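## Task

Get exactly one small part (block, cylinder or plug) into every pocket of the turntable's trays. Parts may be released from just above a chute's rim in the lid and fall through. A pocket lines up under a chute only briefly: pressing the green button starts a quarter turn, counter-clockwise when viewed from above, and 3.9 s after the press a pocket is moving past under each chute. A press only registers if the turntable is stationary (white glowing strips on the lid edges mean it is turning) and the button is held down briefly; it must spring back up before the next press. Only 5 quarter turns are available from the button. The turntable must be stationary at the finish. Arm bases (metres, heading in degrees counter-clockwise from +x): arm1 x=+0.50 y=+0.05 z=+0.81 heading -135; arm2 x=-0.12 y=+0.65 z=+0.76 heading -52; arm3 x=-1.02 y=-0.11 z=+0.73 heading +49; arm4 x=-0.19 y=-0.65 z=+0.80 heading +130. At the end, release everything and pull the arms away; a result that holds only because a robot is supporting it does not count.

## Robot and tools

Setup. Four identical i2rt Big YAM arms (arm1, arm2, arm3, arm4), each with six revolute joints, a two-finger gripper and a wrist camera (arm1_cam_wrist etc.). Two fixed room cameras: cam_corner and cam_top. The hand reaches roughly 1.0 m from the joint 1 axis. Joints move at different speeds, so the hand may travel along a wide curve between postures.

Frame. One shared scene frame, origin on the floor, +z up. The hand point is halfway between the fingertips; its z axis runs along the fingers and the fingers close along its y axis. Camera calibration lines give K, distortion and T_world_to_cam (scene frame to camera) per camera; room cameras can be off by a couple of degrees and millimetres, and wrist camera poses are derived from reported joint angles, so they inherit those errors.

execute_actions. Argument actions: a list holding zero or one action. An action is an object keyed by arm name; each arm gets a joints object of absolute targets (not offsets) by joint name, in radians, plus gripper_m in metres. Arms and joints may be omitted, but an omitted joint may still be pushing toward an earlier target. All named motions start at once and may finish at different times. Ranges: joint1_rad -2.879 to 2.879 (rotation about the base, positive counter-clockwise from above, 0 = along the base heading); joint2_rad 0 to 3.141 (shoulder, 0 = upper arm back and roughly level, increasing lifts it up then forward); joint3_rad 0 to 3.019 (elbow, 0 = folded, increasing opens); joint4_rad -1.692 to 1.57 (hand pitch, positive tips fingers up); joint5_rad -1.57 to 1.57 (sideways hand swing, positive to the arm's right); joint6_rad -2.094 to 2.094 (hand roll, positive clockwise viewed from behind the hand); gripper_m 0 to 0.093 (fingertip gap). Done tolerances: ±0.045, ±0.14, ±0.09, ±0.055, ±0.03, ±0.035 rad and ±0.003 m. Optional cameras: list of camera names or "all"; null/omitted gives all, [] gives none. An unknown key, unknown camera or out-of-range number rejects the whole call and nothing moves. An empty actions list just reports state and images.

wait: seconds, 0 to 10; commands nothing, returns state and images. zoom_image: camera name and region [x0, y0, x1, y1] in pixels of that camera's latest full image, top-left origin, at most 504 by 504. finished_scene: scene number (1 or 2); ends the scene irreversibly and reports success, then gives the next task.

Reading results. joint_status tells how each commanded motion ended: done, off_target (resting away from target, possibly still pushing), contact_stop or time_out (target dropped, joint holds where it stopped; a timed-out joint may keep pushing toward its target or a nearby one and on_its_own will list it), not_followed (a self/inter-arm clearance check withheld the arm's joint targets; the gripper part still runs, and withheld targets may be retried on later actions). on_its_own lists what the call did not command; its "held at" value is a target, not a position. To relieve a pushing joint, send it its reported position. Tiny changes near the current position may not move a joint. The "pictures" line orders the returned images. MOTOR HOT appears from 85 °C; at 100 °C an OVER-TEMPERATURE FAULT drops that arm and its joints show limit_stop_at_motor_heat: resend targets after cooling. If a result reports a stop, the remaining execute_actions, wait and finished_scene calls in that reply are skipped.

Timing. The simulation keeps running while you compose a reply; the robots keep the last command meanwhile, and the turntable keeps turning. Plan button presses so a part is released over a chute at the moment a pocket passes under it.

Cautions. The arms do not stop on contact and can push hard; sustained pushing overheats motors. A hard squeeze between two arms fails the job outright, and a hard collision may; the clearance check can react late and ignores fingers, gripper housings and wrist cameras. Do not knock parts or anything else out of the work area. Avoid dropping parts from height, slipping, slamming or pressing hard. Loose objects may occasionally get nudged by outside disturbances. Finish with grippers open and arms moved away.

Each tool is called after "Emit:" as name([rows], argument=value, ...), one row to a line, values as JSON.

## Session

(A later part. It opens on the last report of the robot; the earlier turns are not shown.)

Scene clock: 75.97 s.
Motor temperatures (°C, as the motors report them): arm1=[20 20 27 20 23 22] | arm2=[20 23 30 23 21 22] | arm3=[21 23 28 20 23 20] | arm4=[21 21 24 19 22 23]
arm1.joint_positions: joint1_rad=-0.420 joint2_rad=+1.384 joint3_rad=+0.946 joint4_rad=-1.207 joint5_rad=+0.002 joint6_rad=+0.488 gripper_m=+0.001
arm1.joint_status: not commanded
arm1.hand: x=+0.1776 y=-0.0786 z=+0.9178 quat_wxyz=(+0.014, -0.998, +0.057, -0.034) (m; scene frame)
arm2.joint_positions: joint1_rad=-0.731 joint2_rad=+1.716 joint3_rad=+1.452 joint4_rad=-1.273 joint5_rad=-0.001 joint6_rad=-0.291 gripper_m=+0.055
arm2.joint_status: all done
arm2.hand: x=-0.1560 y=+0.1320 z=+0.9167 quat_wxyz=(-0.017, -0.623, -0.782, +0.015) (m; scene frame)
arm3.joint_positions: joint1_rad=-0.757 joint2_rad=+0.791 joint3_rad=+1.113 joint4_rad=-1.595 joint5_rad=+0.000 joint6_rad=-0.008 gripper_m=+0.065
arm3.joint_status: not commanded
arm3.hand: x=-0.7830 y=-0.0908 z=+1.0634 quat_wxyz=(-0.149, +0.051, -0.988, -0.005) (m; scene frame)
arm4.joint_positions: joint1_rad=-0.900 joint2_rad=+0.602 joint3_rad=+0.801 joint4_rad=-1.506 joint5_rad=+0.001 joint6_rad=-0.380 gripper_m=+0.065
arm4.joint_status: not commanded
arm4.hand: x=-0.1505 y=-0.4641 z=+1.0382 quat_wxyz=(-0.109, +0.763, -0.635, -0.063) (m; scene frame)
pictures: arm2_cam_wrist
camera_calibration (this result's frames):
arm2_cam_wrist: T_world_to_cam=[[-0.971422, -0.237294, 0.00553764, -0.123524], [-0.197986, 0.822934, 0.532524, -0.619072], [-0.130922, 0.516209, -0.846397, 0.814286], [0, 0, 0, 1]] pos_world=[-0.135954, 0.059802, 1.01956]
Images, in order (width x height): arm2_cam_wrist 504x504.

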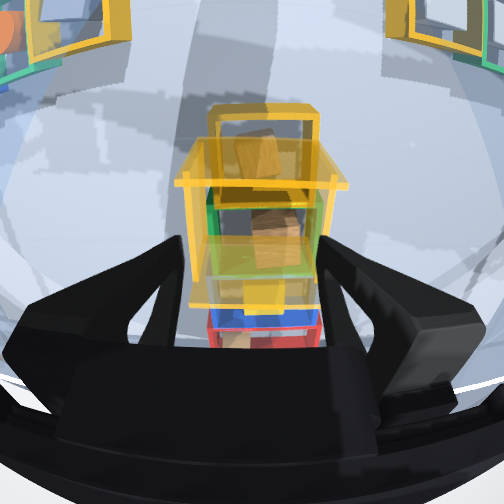

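Now move clear.

Emit:
execute_actions([
  {"arm1":{"joints":{"joint2_rad":0.9,"joint4_rad":-1.5}},"arm2":{"joints":{"joint2_rad":1.2,"joint4_rad":-1.6}}},
], cameras=[])

Emit:
wait(seconds=3.0)

Scene clock: 77.47 s.
Motor temperatures (°C, as the motors report them): arm1=[20 20 27 20 23 22] | arm2=[20 23 30 23 21 22] | arm3=[21 23 27 20 23 20] | arm4=[21 21 24 19 22 23]
arm1.joint_positions: joint1_rad=-0.420 joint2_rad=+0.892 joint3_rad=+0.925 joint4_rad=-1.487 joint5_rad=+0.002 joint6_rad=+0.488 gripper_m=+0.001
arm1.joint_status: all done
arm1.hand: x=+0.2693 y=-0.0422 z=+1.0457 quat_wxyz=(-0.026, -0.997, +0.058, +0.053) (m; scene frame)
arm2.joint_positions: joint1_rad=-0.731 joint2_rad=+1.194 joint3_rad=+1.452 joint4_rad=-1.593 joint5_rad=-0.001 joint6_rad=-0.291 gripper_m=+0.055
arm2.joint_status: all done
arm2.hand: x=-0.1484 y=+0.2824 z=+1.1314 quat_wxyz=(-0.075, -0.619, -0.776, +0.098) (m; scene frame)
arm3.joint_positions: joint1_rad=-0.757 joint2_rad=+0.791 joint3_rad=+1.113 joint4_rad=-1.595 joint5_rad=+0.000 joint6_rad=-0.008 gripper_m=+0.065
arm3.joint_status: not commanded
arm3.hand: x=-0.7830 y=-0.0908 z=+1.0634 quat_wxyz=(-0.149, +0.051, -0.988, -0.005) (m; scene frame)
arm4.joint_positions: joint1_rad=-0.900 joint2_rad=+0.602 joint3_rad=+0.801 joint4_rad=-1.506 joint5_rad=+0.001 joint6_rad=-0.380 gripper_m=+0.065
arm4.joint_status: not commanded
arm4.hand: x=-0.1505 y=-0.4641 z=+1.0382 quat_wxyz=(-0.109, +0.763, -0.635, -0.063) (m; scene frame)
pictures: none
No camera images: the call's "cameras" was empty. Leave "cameras" out to get every camera's image.

Scene clock: 80.47 s.
Motor temperatures (°C, as the motors report them): arm1=[20 20 27 20 23 22] | arm2=[20 23 30 23 21 22] | arm3=[21 23 27 20 23 20] | arm4=[21 21 25 19 22 23]
arm1.joint_positions: joint1_rad=-0.420 joint2_rad=+0.892 joint3_rad=+0.925 joint4_rad=-1.487 joint5_rad=+0.002 joint6_rad=+0.488 gripper_m=+0.001
arm1.joint_status: all done
arm1.hand: x=+0.2693 y=-0.0422 z=+1.0457 quat_wxyz=(-0.026, -0.997, +0.058, +0.053) (m; scene frame)
arm2.joint_positions: joint1_rad=-0.731 joint2_rad=+1.194 joint3_rad=+1.452 joint4_rad=-1.593 joint5_rad=-0.001 joint6_rad=-0.291 gripper_m=+0.055
arm2.joint_status: all done
arm2.hand: x=-0.1484 y=+0.2824 z=+1.1314 quat_wxyz=(-0.075, -0.619, -0.776, +0.098) (m; scene frame)
arm3.joint_positions: joint1_rad=-0.757 joint2_rad=+0.791 joint3_rad=+1.113 joint4_rad=-1.595 joint5_rad=+0.000 joint6_rad=-0.008 gripper_m=+0.065
arm3.joint_status: not commanded
arm3.hand: x=-0.7830 y=-0.0908 z=+1.0634 quat_wxyz=(-0.149, +0.051, -0.988, -0.005) (m; scene frame)
arm4.joint_positions: joint1_rad=-0.900 joint2_rad=+0.602 joint3_rad=+0.801 joint4_rad=-1.506 joint5_rad=+0.001 joint6_rad=-0.380 gripper_m=+0.065
arm4.joint_status: not commanded
arm4.hand: x=-0.1505 y=-0.4641 z=+1.0382 quat_wxyz=(-0.109, +0.763, -0.635, -0.063) (m; scene frame)
wait: 3.00 s; at rest by 0.27 s
pictures: arm1_cam_wrist, arm2_cam_wrist, arm3_cam_wrist, arm4_cam_wrist, cam_corner, cam_top
camera_calibration (this result's frames):
arm1_cam_wrist: T_world_to_cam=[[0.0980288, 0.992788, -0.069005, 0.0846181], [0.862966, -0.0502654, 0.502756, -0.753992], [0.495661, -0.108833, -0.86167, 0.891405], [0, 0, 0, 1]] pos_world=[0.20054, -0.0248929, 1.15301]
arm2_cam_wrist: T_world_to_cam=[[-0.971441, -0.228026, 0.0656207, -0.152226], [-0.190234, 0.913749, 0.358989, -0.683789], [-0.14182, 0.336254, -0.931032, 1.06424], [0, 0, 0, 1]] pos_world=[-0.127028, 0.232245, 1.24631]
arm3_cam_wrist: T_world_to_cam=[[0.0866775, -0.996052, 0.0191549, -0.0432447], [-0.946101, -0.0762776, 0.31476, -1.07733], [-0.312056, -0.0454051, -0.948978, 0.884491], [0, 0, 0, 1]] pos_world=[-0.7395, -0.0850893, 1.17929]
arm4_cam_wrist: T_world_to_cam=[[0.983009, 0.164507, 0.0814327, 0.138371], [0.122092, -0.917243, 0.379156, -0.795145], [0.137067, -0.362772, -0.921743, 0.933119], [0, 0, 0, 1]] pos_world=[-0.16684, -0.413594, 1.15031]
Images, in order (width x height): arm1_cam_wrist 504x504, arm2_cam_wrist 504x504, arm3_cam_wrist 504x504, arm4_cam_wrist 504x504, cam_corner 896x504, cam_top 896x504.

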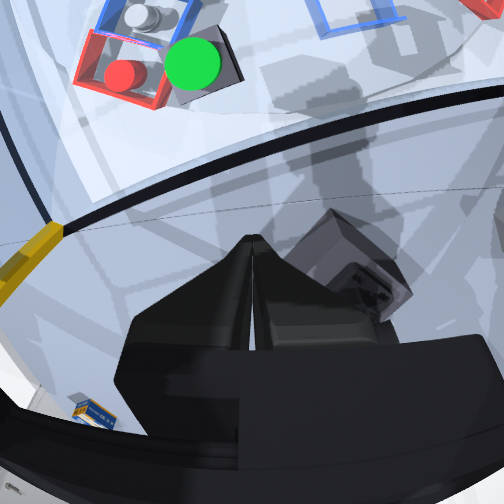

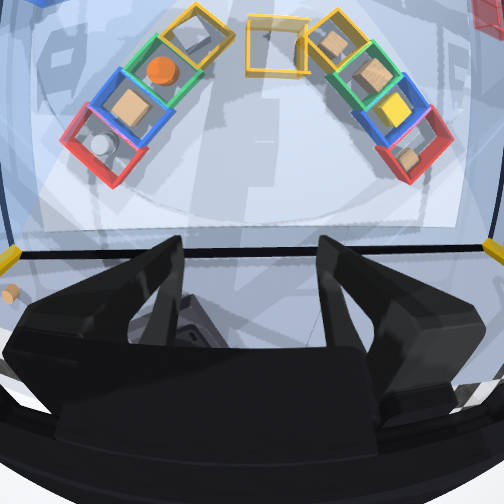

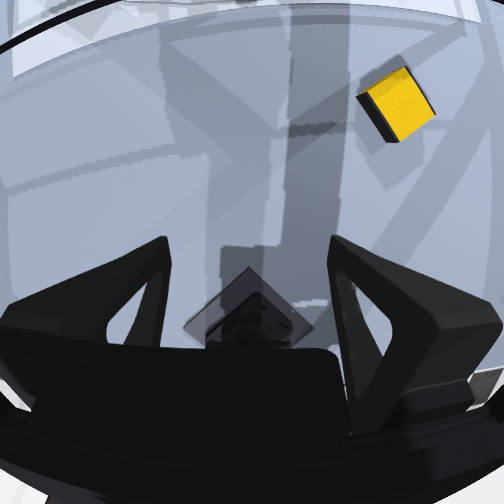

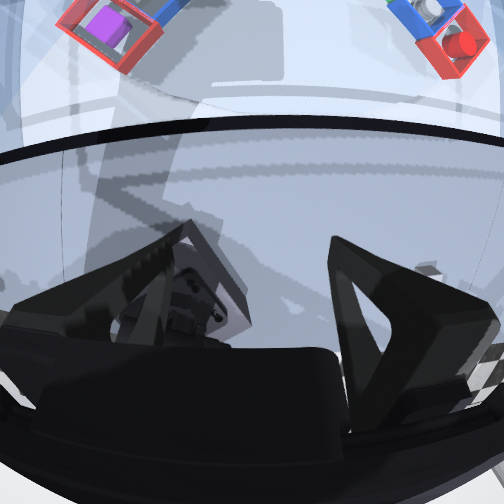

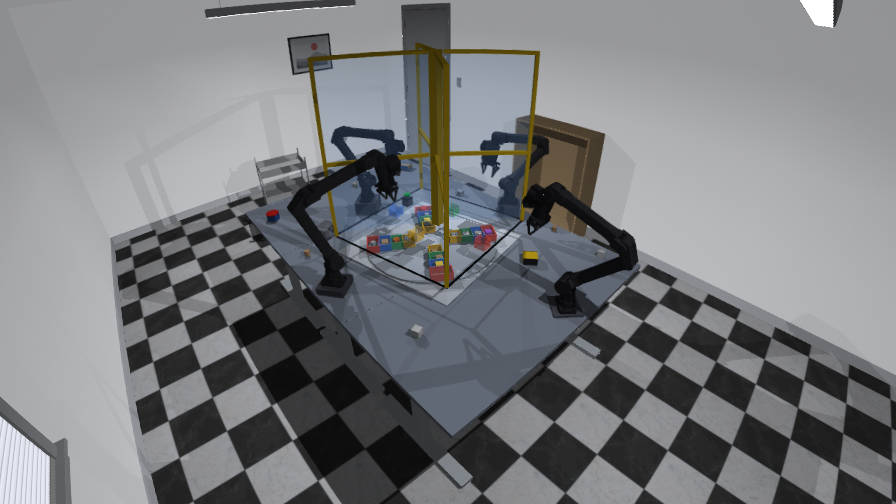

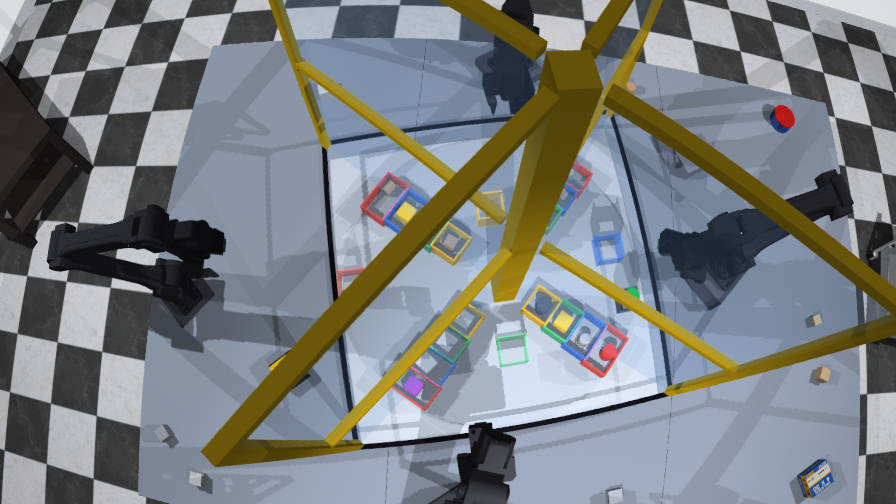

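Emit:
zoom_image(camera="arm2_cam_wrist", region=[50, 0, 470, 200])

Region (50, 0, 470, 200) of arm2_cam_wrist's 504x504 image, scaled by 1.200, with more detail than that image has; it fills the top 240 rows of this view, and the rest is white.

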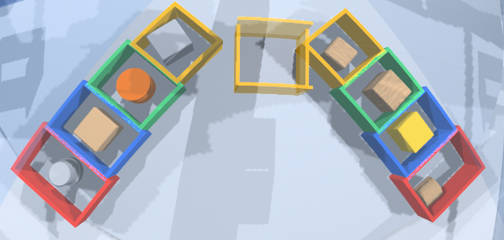

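Emit:
finished_scene(scene=1)

The scene is finished: the task was done.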